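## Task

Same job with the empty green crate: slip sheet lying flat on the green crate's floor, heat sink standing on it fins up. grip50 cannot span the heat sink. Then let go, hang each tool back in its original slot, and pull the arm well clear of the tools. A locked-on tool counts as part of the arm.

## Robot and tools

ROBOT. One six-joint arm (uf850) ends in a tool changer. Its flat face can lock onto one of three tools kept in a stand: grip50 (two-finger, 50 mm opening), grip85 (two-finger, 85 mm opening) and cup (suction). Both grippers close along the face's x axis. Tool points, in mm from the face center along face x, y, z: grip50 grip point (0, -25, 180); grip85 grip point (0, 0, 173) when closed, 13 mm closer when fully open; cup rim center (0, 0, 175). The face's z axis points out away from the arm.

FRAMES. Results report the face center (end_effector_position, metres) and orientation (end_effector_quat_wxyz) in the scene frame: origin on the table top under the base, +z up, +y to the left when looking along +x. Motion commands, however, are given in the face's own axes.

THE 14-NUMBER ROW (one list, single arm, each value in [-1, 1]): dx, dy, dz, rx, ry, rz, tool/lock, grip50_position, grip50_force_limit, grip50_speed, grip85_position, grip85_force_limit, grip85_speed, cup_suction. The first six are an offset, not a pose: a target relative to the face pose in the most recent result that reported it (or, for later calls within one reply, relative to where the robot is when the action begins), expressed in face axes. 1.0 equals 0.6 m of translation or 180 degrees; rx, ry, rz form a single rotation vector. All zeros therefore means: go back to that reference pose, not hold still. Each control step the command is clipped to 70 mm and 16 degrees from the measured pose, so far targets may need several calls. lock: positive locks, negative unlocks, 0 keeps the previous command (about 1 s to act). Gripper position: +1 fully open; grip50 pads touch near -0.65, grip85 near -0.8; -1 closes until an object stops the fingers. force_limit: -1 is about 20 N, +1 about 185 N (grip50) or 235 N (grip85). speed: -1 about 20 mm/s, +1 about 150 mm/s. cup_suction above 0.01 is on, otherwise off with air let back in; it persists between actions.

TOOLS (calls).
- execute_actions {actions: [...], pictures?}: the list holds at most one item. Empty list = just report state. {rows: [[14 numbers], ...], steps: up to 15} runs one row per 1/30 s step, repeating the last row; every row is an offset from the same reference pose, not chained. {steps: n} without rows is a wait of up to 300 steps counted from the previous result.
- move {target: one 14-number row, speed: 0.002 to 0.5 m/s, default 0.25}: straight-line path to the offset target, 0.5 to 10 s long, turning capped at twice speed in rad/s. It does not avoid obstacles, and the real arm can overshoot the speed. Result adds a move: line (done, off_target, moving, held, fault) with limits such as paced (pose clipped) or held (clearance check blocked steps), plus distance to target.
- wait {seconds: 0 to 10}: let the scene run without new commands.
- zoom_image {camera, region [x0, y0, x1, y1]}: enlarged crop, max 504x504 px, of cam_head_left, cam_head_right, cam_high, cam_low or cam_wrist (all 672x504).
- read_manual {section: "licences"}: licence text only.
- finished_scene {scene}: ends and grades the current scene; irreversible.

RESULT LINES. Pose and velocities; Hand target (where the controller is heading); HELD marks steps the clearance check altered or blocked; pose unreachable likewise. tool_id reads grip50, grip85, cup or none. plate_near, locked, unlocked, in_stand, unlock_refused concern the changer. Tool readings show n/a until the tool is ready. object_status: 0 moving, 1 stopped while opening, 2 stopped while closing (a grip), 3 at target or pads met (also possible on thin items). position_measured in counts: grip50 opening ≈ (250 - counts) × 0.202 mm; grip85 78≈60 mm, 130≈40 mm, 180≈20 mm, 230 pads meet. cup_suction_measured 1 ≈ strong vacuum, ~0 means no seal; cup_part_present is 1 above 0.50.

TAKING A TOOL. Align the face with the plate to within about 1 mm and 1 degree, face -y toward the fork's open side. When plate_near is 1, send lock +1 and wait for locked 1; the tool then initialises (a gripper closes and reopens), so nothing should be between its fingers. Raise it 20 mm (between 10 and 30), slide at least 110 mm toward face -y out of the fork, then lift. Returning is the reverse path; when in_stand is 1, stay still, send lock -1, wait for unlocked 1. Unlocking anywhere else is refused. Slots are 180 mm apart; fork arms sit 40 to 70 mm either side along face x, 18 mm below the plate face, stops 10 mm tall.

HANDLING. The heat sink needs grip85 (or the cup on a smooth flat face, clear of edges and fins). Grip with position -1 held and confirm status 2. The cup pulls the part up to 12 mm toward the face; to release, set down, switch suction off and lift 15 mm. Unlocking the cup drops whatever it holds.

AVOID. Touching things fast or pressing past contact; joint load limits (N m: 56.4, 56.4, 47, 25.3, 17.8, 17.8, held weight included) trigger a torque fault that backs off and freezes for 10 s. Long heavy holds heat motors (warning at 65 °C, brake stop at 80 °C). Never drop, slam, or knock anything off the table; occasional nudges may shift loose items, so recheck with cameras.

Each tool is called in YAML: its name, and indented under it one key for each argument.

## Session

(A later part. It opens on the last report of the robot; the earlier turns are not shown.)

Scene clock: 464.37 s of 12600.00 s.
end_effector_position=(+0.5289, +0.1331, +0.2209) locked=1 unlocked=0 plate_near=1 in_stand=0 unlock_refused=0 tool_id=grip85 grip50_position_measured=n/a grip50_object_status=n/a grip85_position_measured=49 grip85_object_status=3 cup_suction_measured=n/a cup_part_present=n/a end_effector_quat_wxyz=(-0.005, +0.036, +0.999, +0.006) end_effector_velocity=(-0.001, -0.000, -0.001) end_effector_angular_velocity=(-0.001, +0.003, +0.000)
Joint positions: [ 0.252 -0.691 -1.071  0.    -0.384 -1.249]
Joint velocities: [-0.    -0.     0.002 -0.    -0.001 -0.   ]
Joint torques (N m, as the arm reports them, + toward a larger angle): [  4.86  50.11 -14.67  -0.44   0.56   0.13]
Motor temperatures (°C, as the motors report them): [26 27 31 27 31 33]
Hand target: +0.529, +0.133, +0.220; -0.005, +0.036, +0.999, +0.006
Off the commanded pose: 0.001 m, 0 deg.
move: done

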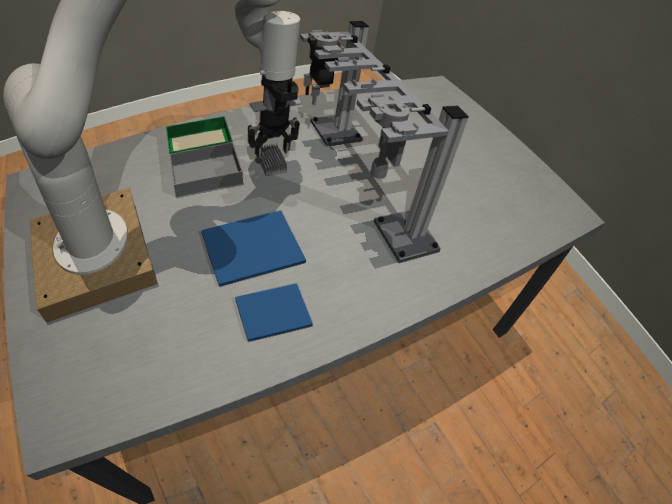

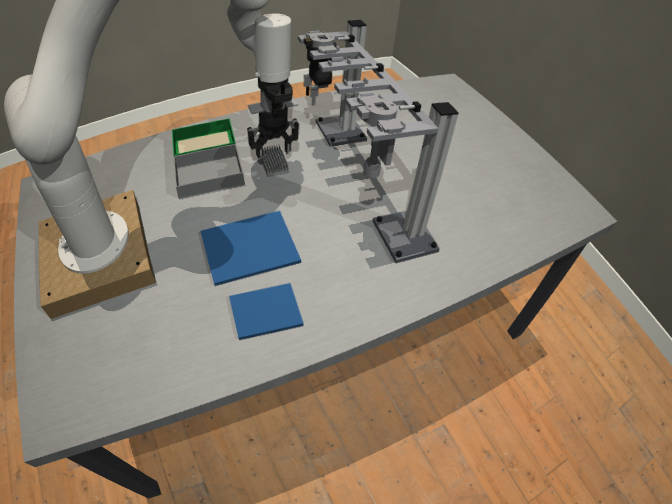

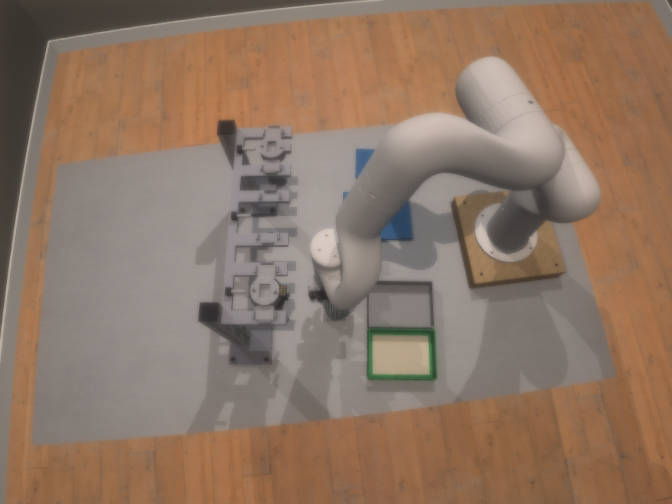

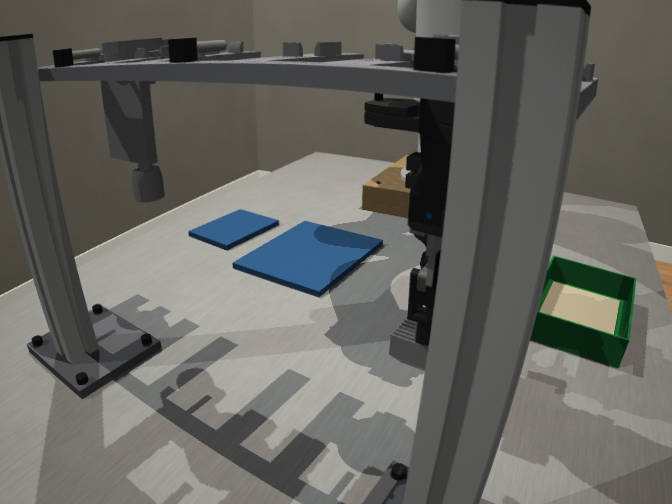

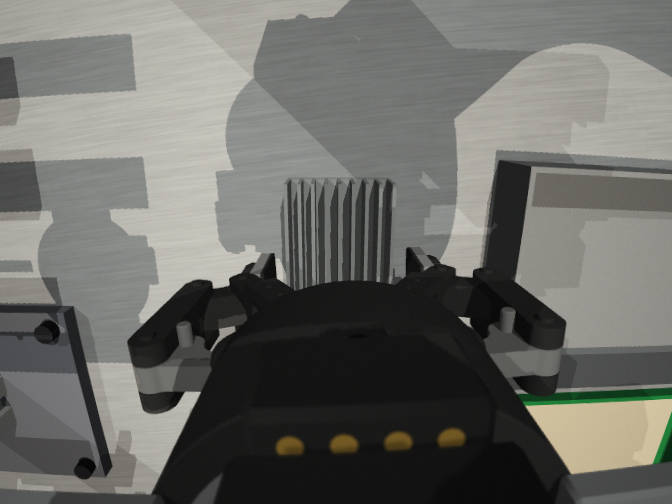

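move:
  target: [0,-0.0015,0.045,0,0,0,0,0,0,0,0.63,-0.3,-0.6,0]
  speed: 0.05

move:
  target: [0,0,0,0,0,0,0,0,0,0,-1,-0.3,-0.6,0]

Scene clock: 471.53 s of 12600.00 s.
end_effector_position=(+0.5288, +0.1326, +0.1940) locked=1 unlocked=0 plate_near=1 in_stand=0 unlock_refused=0 tool_id=grip85 grip50_position_measured=n/a grip50_object_status=n/a grip85_position_measured=49 grip85_object_status=3 cup_suction_measured=n/a cup_part_present=n/a end_effector_quat_wxyz=(-0.004, +0.036, +0.999, +0.006) end_effector_velocity=(+0.001, +0.000, +0.001) end_effector_angular_velocity=(+0.001, -0.004, +0.001)
Joint positions: [ 0.25  -0.744 -1.078  0.    -0.338 -1.25 ]
Joint velocities: [ 0.     0.001 -0.002 -0.001  0.001 -0.   ]
Joint torques (N m, as the arm reports them, + toward a larger angle): [  3.72  51.11 -13.4   -0.82   0.64   0.14]
Motor temperatures (°C, as the motors report them): [26 27 31 27 30 33]
Hand target: +0.529, +0.133, +0.194; -0.004, +0.036, +0.999, +0.006
Off the commanded pose: 0.000 m, 0 deg.
move: done

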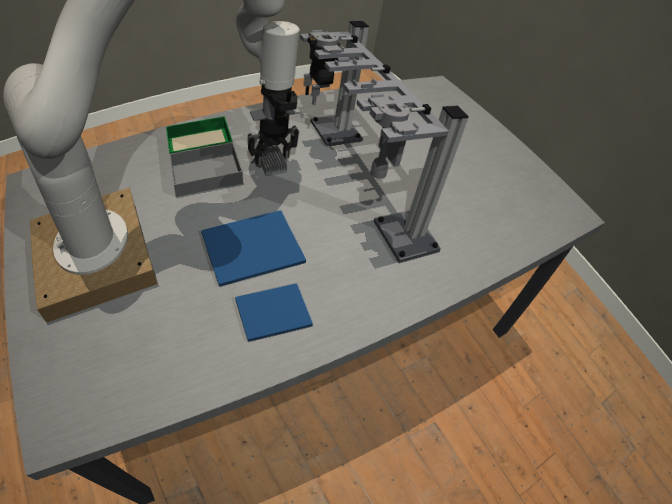

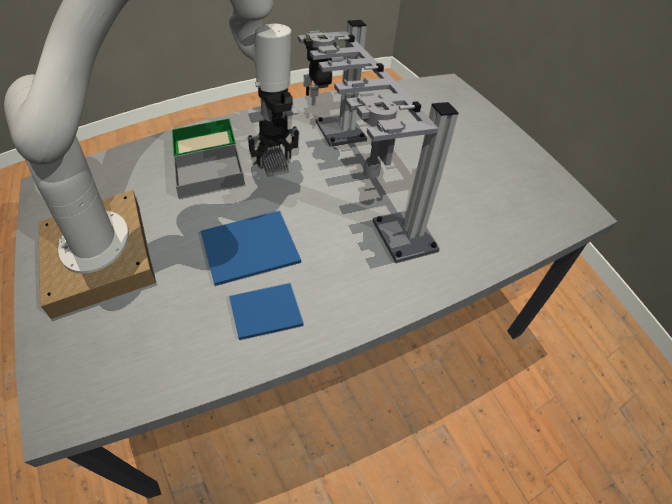

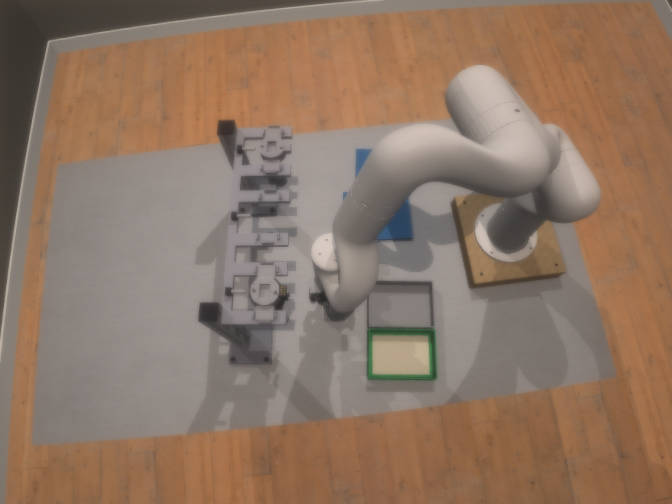

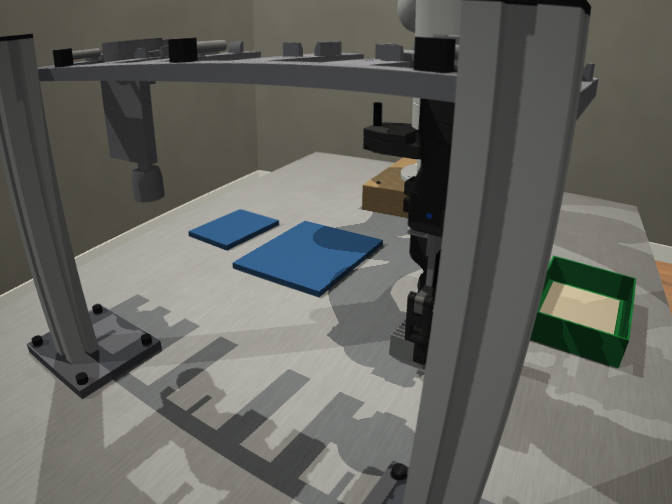

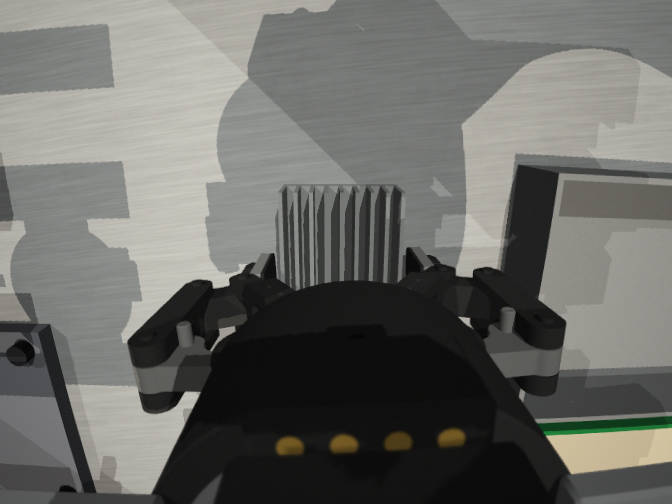

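Scene clock: 472.10 s of 12600.00 s.
end_effector_position=(+0.5290, +0.1326, +0.1944) locked=1 unlocked=0 plate_near=1 in_stand=0 unlock_refused=0 tool_id=grip85 grip50_position_measured=n/a grip50_object_status=n/a grip85_position_measured=80 grip85_object_status=2 cup_suction_measured=n/a cup_part_present=n/a end_effector_quat_wxyz=(-0.004, +0.036, +0.999, +0.007) end_effector_velocity=(-0.000, +0.000, -0.000) end_effector_angular_velocity=(-0.000, -0.000, +0.000)
Joint positions: [ 0.25  -0.743 -1.079  0.    -0.339 -1.25 ]
Joint velocities: [ 0.    -0.     0.    -0.     0.001  0.   ]
Joint torques (N m, as the arm reports them, + toward a larger angle): [  6.    45.42 -12.19  -1.29   1.49  -0.04]
Motor temperatures (°C, as the motors report them): [26 27 31 27 30 33]
Hand target: +0.529, +0.133, +0.194; -0.004, +0.036, +0.999, +0.006
Off the commanded pose: 0.000 m, 0 deg.
move: done

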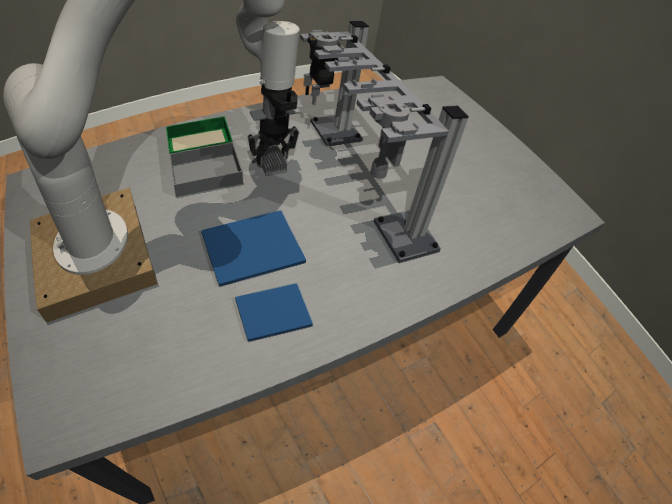

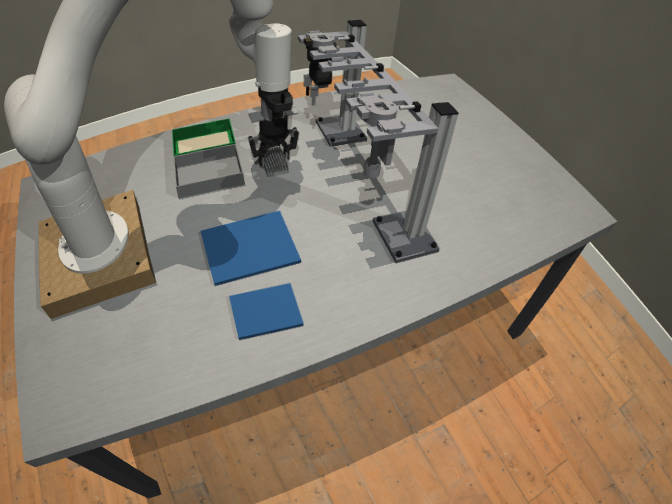

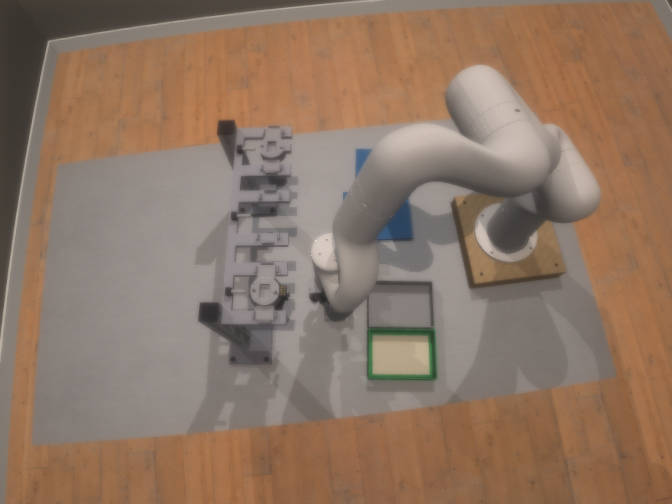

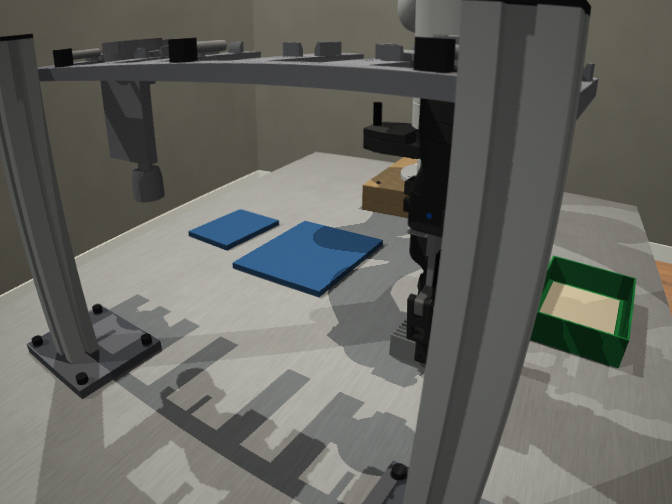

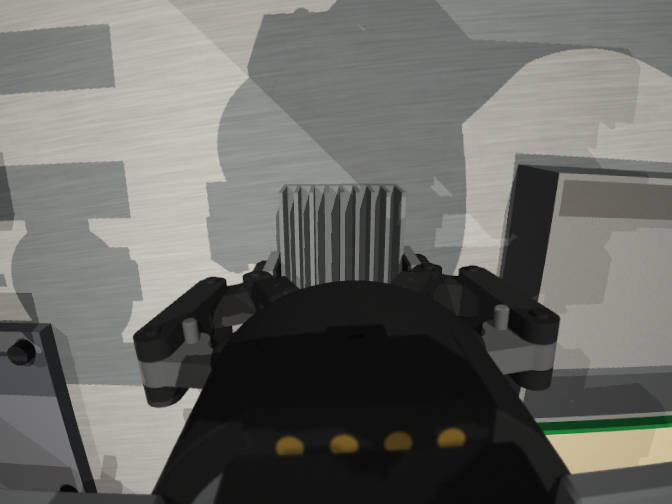

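move:
  target: [0,0,-0.15,0,0,0,0,0,0,0,-1,-0.3,-0.6,0]
  speed: 0.12

move:
  target: [0.3007,0.263,0,0,0,0.011,0,0,0,0,-1,-0.3,-0.6,0]
  speed: 0.2

Scene clock: 479.77 s of 12600.00 s.
end_effector_position=(+0.5291, +0.1313, +0.2839) locked=1 unlocked=0 plate_near=1 in_stand=0 unlock_refused=0 tool_id=grip85 grip50_position_measured=n/a grip50_object_status=n/a grip85_position_measured=80 grip85_object_status=2 cup_suction_measured=n/a cup_part_present=n/a end_effector_quat_wxyz=(-0.005, +0.036, +0.999, +0.006) end_effector_velocity=(+0.001, +0.000, +0.001) end_effector_angular_velocity=(+0.001, -0.003, -0.000)
Joint positions: [ 0.251 -0.573 -1.068  0.001 -0.499 -1.25 ]
Joint velocities: [-0.     0.001 -0.002  0.     0.     0.   ]
Joint torques (N m, as the arm reports them, + toward a larger angle): [  4.18  49.41 -17.    -1.24   0.7    0.1 ]
Motor temperatures (°C, as the motors report them): [26 27 31 27 31 33]
Hand target: +0.529, +0.131, +0.284; -0.004, +0.036, +0.999, +0.007
Off the commanded pose: 0.001 m, 0 deg.
move: done

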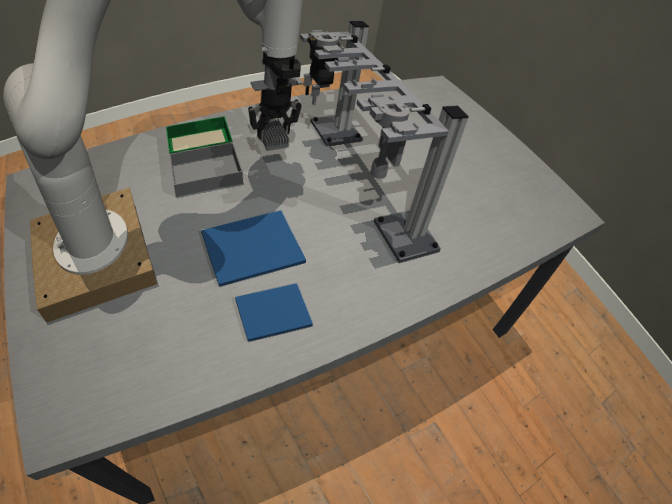

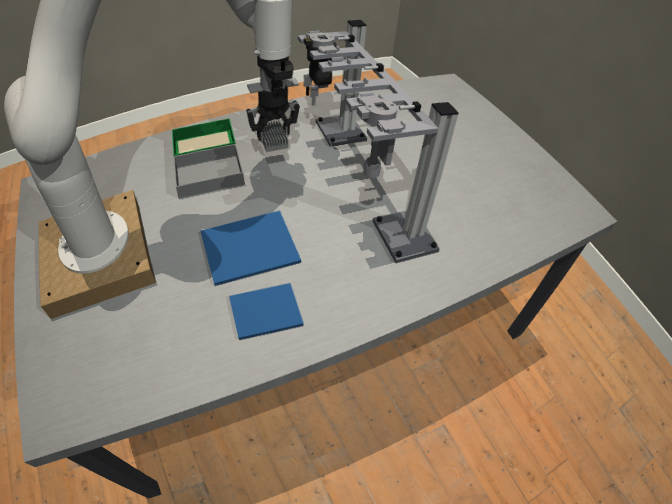

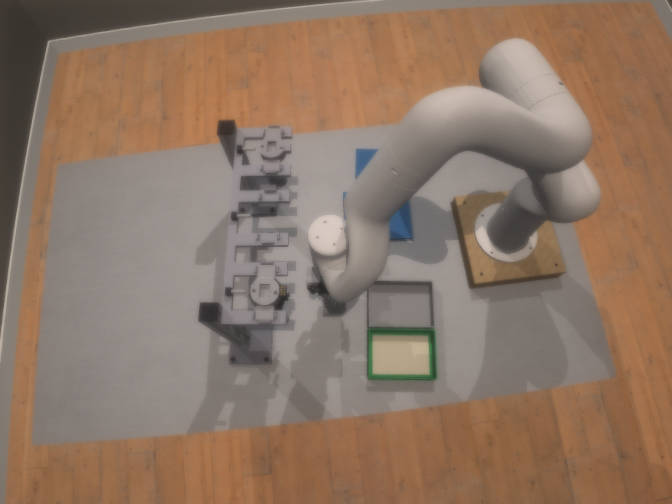

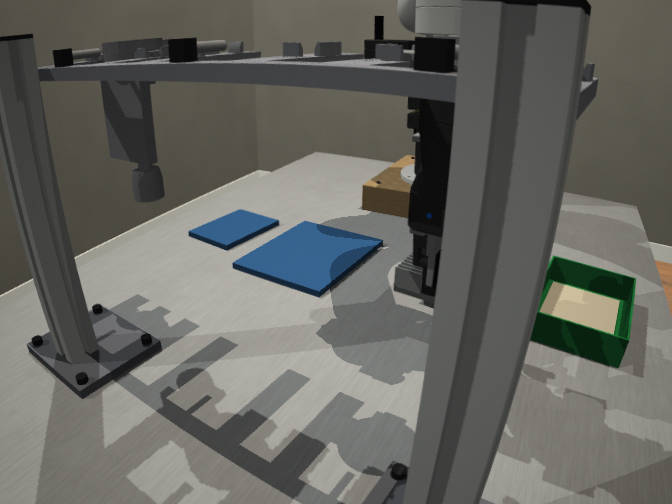

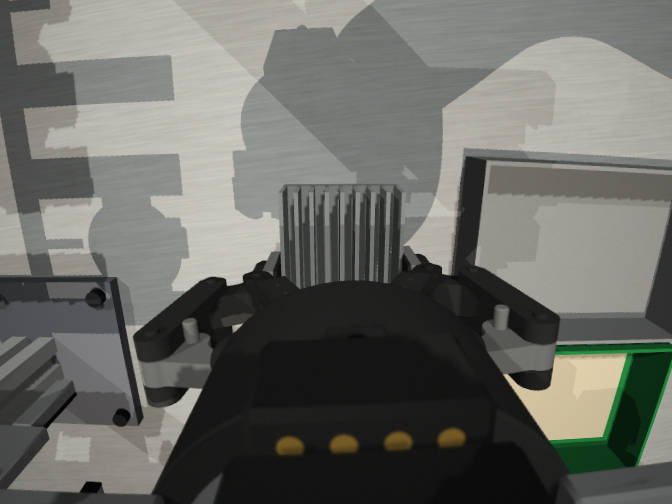

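Scene clock: 481.33 s of 12600.00 s.
end_effector_position=(+0.3602, +0.3002, +0.2869) locked=1 unlocked=0 plate_near=1 in_stand=0 unlock_refused=0 tool_id=grip85 grip50_position_measured=n/a grip50_object_status=n/a grip85_position_measured=80 grip85_object_status=2 cup_suction_measured=n/a cup_part_present=n/a end_effector_quat_wxyz=(-0.004, +0.053, +0.999, +0.005) end_effector_velocity=(-0.001, +0.000, -0.000) end_effector_angular_velocity=(-0.001, +0.000, -0.001)
Joint positions: [ 0.703 -0.432 -0.843 -0.001 -0.416 -0.761]
Joint velocities: [ 0.002 -0.     0.001 -0.001 -0.     0.003]
Joint torques (N m, as the arm reports them, + toward a larger angle): [  2.96  43.96 -15.63  -1.03   0.74   0.1 ]
Motor temperatures (°C, as the motors report them): [26 27 31 27 31 33]
Hand target: +0.360, +0.300, +0.287; -0.004, +0.053, +0.999, +0.005
Off the commanded pose: 0.002 m, 0 deg.
move: done

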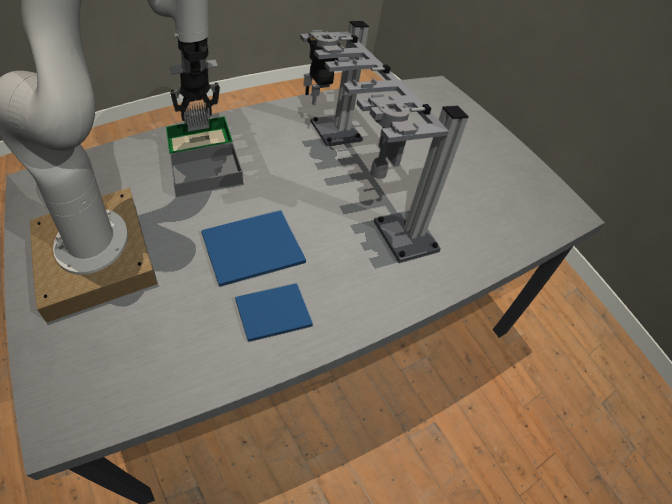

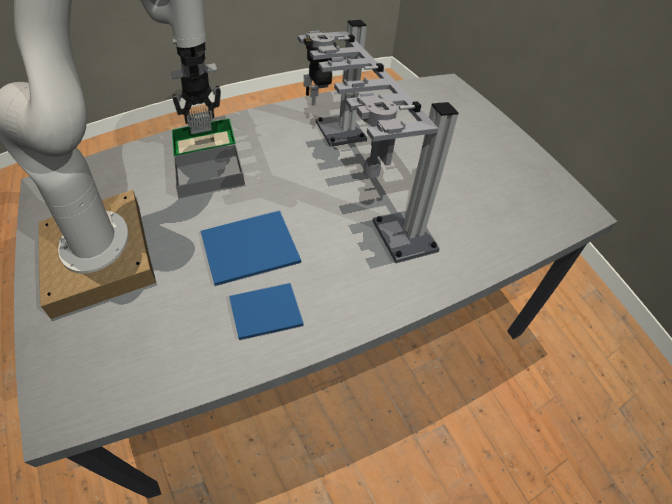

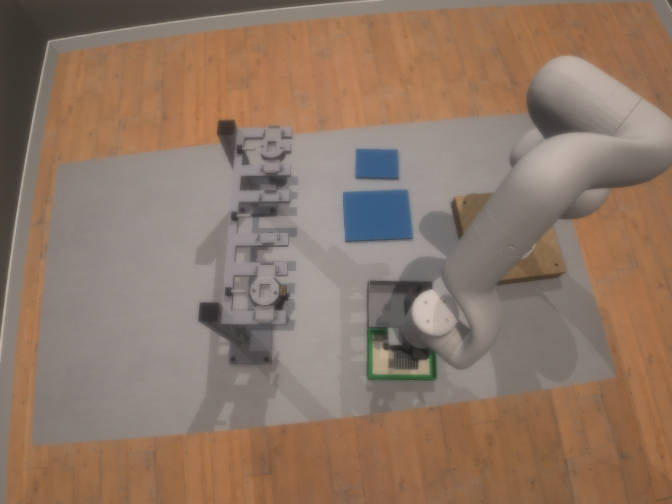

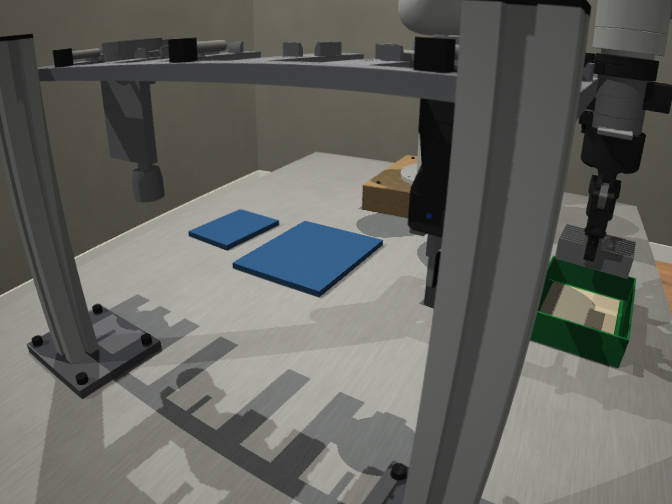

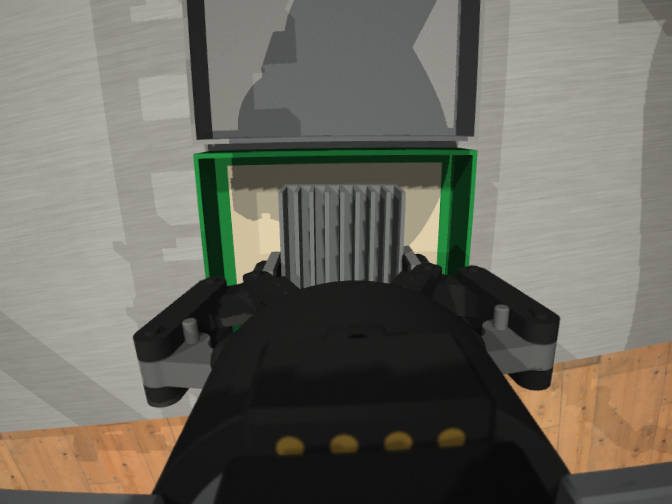

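move:
  target: [0,0.003,0.06,0,0,0,0,0,0,0,-1,-0.3,-0.6,0]
  speed: 0.06

zoom_image:
  camera: "cam_low"
  region: [500,180,672,380]

Scene clock: 494.77 s of 12600.00 s.
end_effector_position=(+0.3604, +0.3025, +0.2512) locked=1 unlocked=0 plate_near=1 in_stand=0 unlock_refused=0 tool_id=grip85 grip50_position_measured=n/a grip50_object_status=n/a grip85_position_measured=80 grip85_object_status=2 cup_suction_measured=n/a cup_part_present=n/a end_effector_quat_wxyz=(-0.004, +0.053, +0.999, +0.005) end_effector_velocity=(+0.001, +0.001, +0.001) end_effector_angular_velocity=(+0.003, -0.004, +0.001)
Joint positions: [ 0.705 -0.509 -0.846 -0.002 -0.341 -0.758]
Joint velocities: [ 0.     0.002 -0.002 -0.001  0.002  0.   ]
Joint torques (N m, as the arm reports them, + toward a larger angle): [  4.6   43.84 -13.81  -1.09   0.78   0.06]
Motor temperatures (°C, as the motors report them): [26 27 31 27 30 33]
Hand target: +0.360, +0.302, +0.251; -0.004, +0.053, +0.999, +0.005
Off the commanded pose: 0.000 m, 0 deg.
move: done

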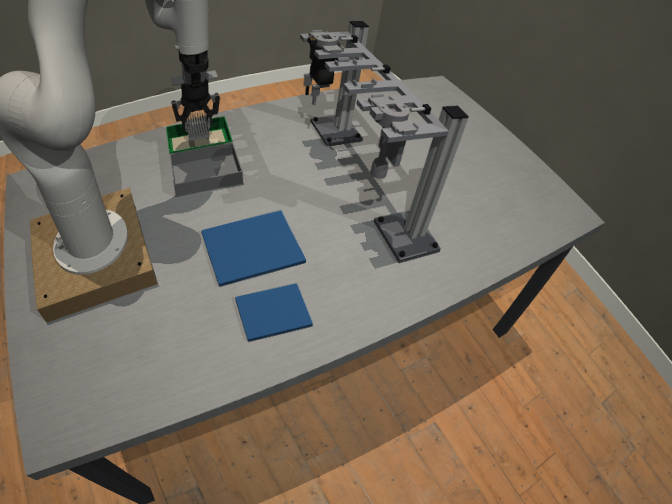

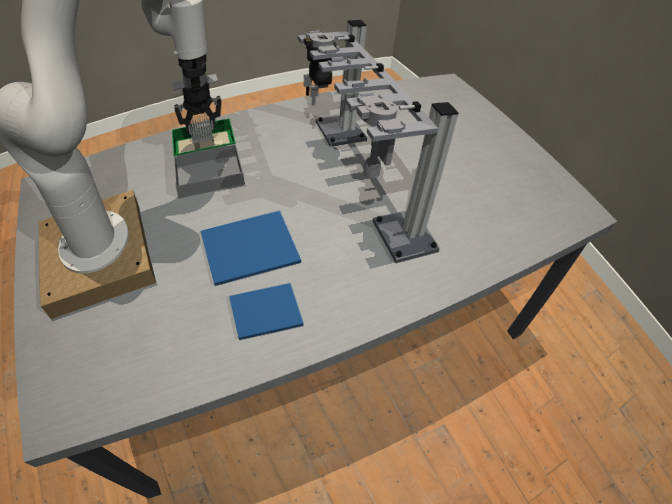

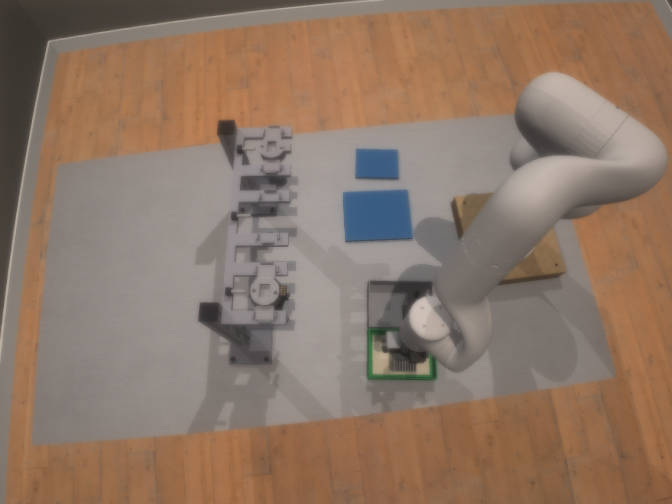

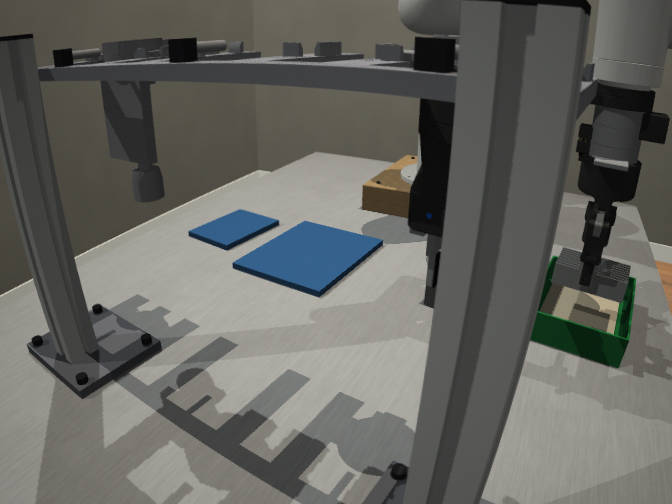

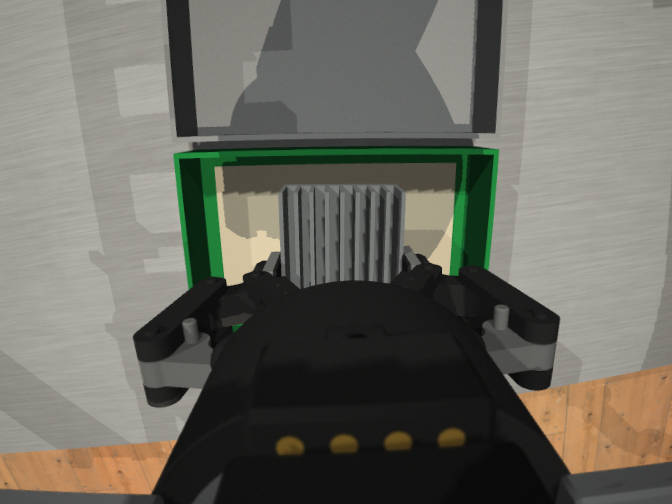

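Region (500, 180, 672, 380) of cam_low's 672x504 image, scaled by 2.520, with more detail than that image has; it fills the left 433 columns of this view, and the rest is white.

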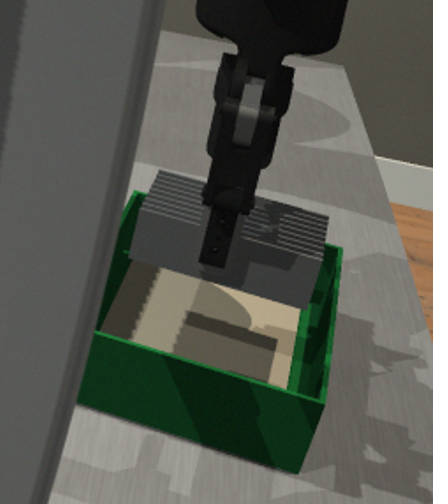

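move:
  target: [0,-0.004,0.055,0,0,0,0,0,0,0,-1,-0.3,-0.6,0]
  speed: 0.035

zoom_image:
  camera: "cam_low"
  region: [500,180,672,380]

zoom_image:
  camera: "cam_high"
  region: [350,270,470,400]

Scene clock: 503.87 s of 12600.00 s.
end_effector_position=(+0.3600, +0.3006, +0.2183) locked=1 unlocked=0 plate_near=1 in_stand=0 unlock_refused=0 tool_id=grip85 grip50_position_measured=n/a grip50_object_status=n/a grip85_position_measured=80 grip85_object_status=2 cup_suction_measured=n/a cup_part_present=n/a end_effector_quat_wxyz=(-0.004, +0.053, +0.999, +0.005) end_effector_velocity=(+0.001, +0.001, +0.001) end_effector_angular_velocity=(+0.002, -0.002, -0.001)
Joint positions: [ 0.702 -0.579 -0.846 -0.003 -0.271 -0.761]
Joint velocities: [ 0.     0.001 -0.001  0.001  0.001  0.   ]
Joint torques (N m, as the arm reports them, + toward a larger angle): [  4.56  45.17 -13.36  -0.53   0.72   0.2 ]
Motor temperatures (°C, as the motors report them): [26 27 31 27 30 33]
Hand target: +0.360, +0.301, +0.218; -0.004, +0.053, +0.999, +0.005
Off the commanded pose: 0.000 m, 0 deg.
move: done

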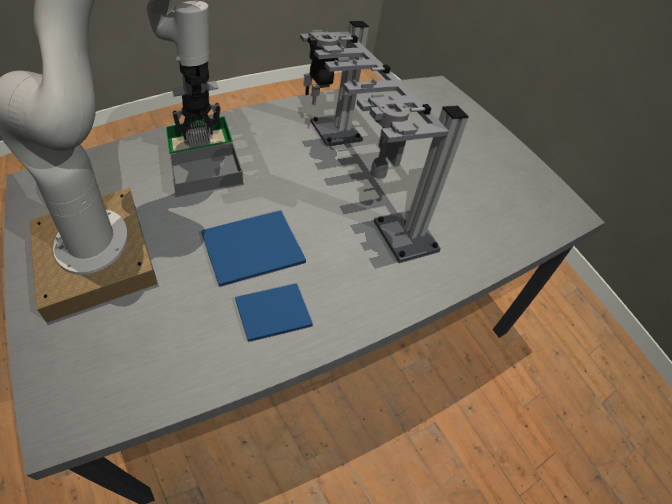

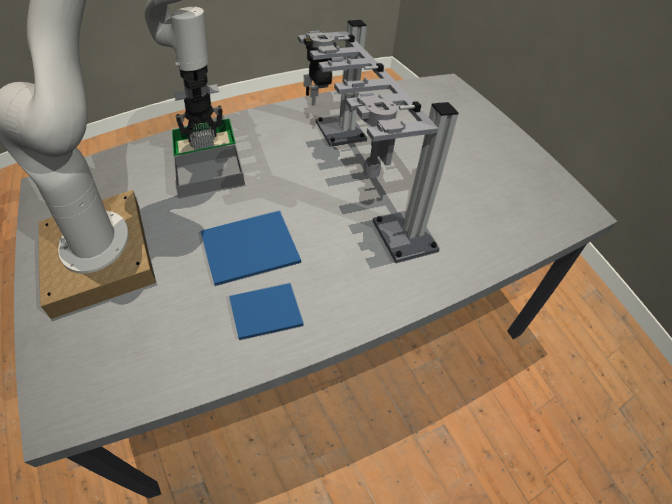

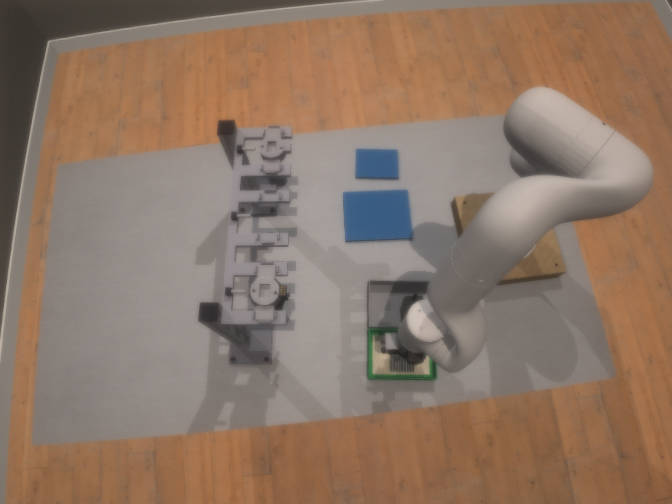

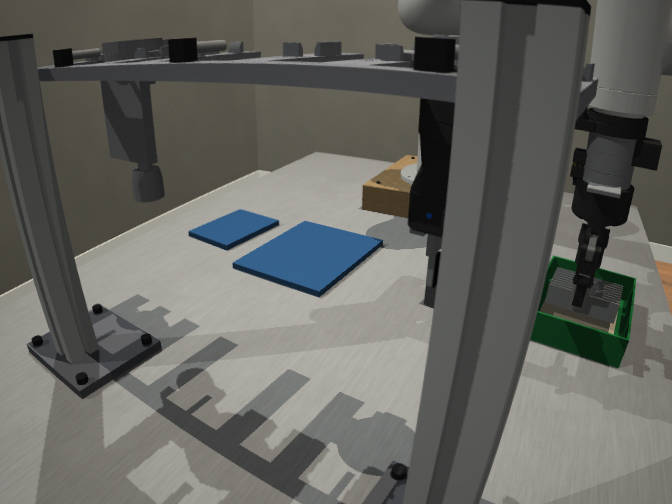

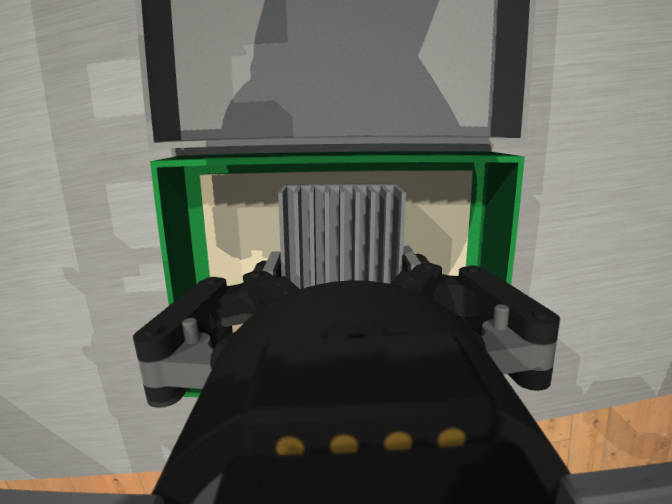

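Region (500, 180, 672, 380) of cam_low's 672x504 image, scaled by 2.520, with more detail than that image has; it fills the left 433 columns of this view, and the rest is white.

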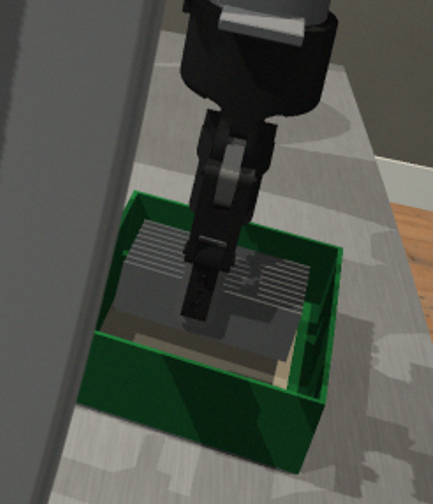

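Region (350, 270, 470, 400) of cam_high's 672x504 image, scaled by 3.877, with more detail than that image has; it fills the left 465 columns of this view, and the rest is white.

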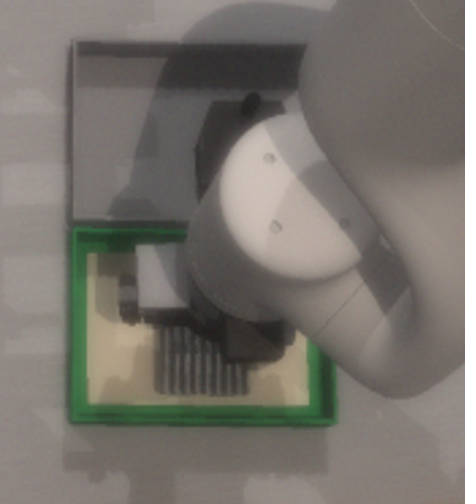

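move:
  target: [0,0,0.034,0,0,0,0,0,0,0,-1,-0.3,-0.6,0]
  speed: 0.015

Scene clock: 514.17 s of 12600.00 s.
end_effector_position=(+0.3605, +0.3013, +0.1991) locked=1 unlocked=0 plate_near=1 in_stand=0 unlock_refused=0 tool_id=grip85 grip50_position_measured=n/a grip50_object_status=n/a grip85_position_measured=80 grip85_object_status=2 cup_suction_measured=n/a cup_part_present=n/a end_effector_quat_wxyz=(-0.004, +0.053, +0.999, +0.005) end_effector_velocity=(-0.000, -0.000, -0.001) end_effector_angular_velocity=(+0.000, -0.000, -0.000)
Joint positions: [ 0.702 -0.624 -0.854 -0.004 -0.234 -0.76 ]
Joint velocities: [ 0.    -0.001  0.001  0.     0.003  0.   ]
Joint torques (N m, as the arm reports them, + toward a larger angle): [ 3.46 30.86 -8.4  -0.35  3.5   0.19]
Motor temperatures (°C, as the motors report them): [26 27 31 27 30 33]
Hand target: +0.360, +0.301, +0.198; -0.004, +0.053, +0.999, +0.005
Off the commanded pose: 0.001 m, 0 deg.
move: done

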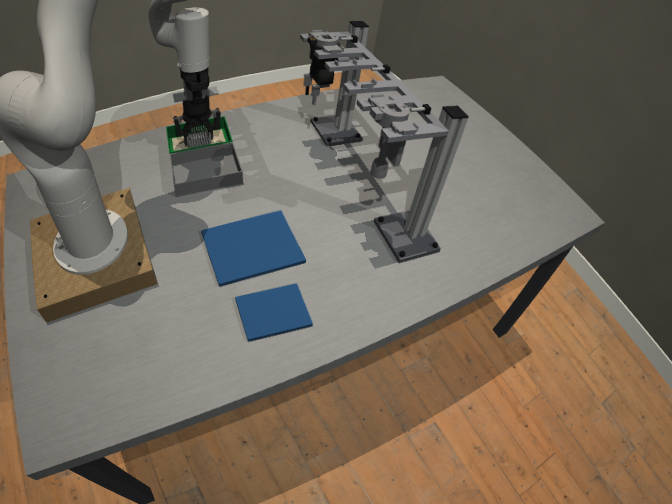

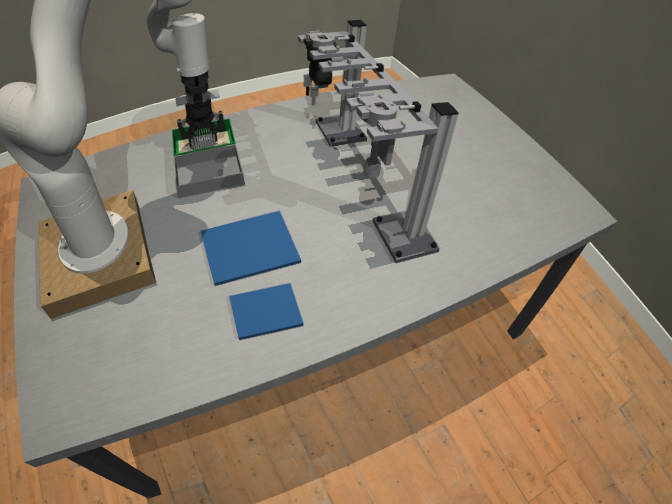

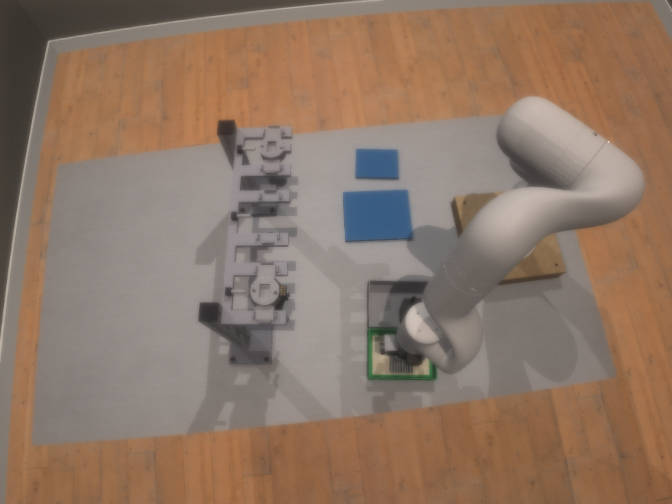

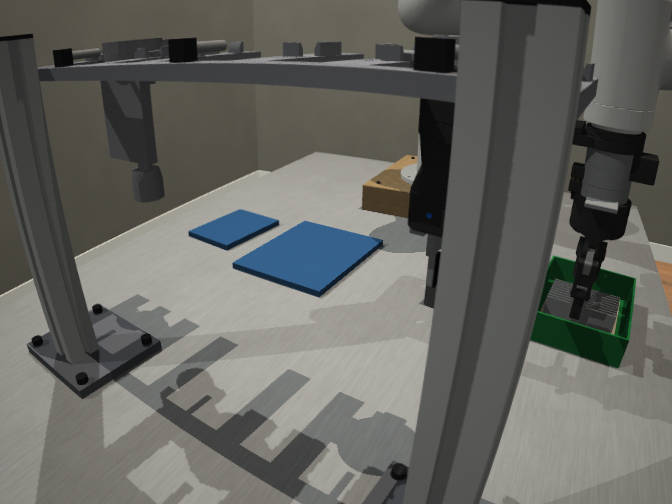

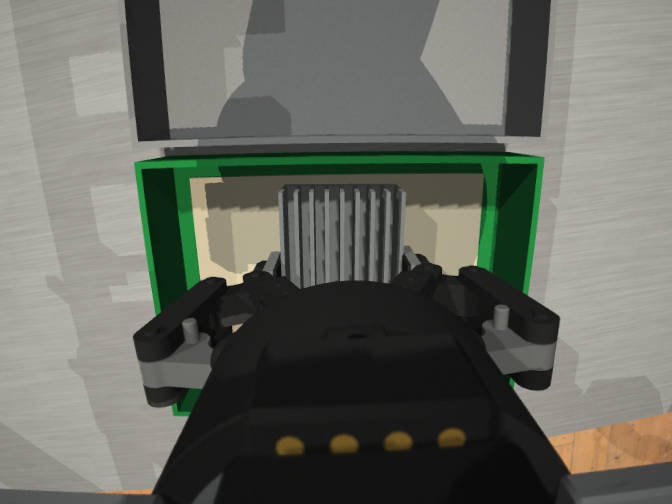

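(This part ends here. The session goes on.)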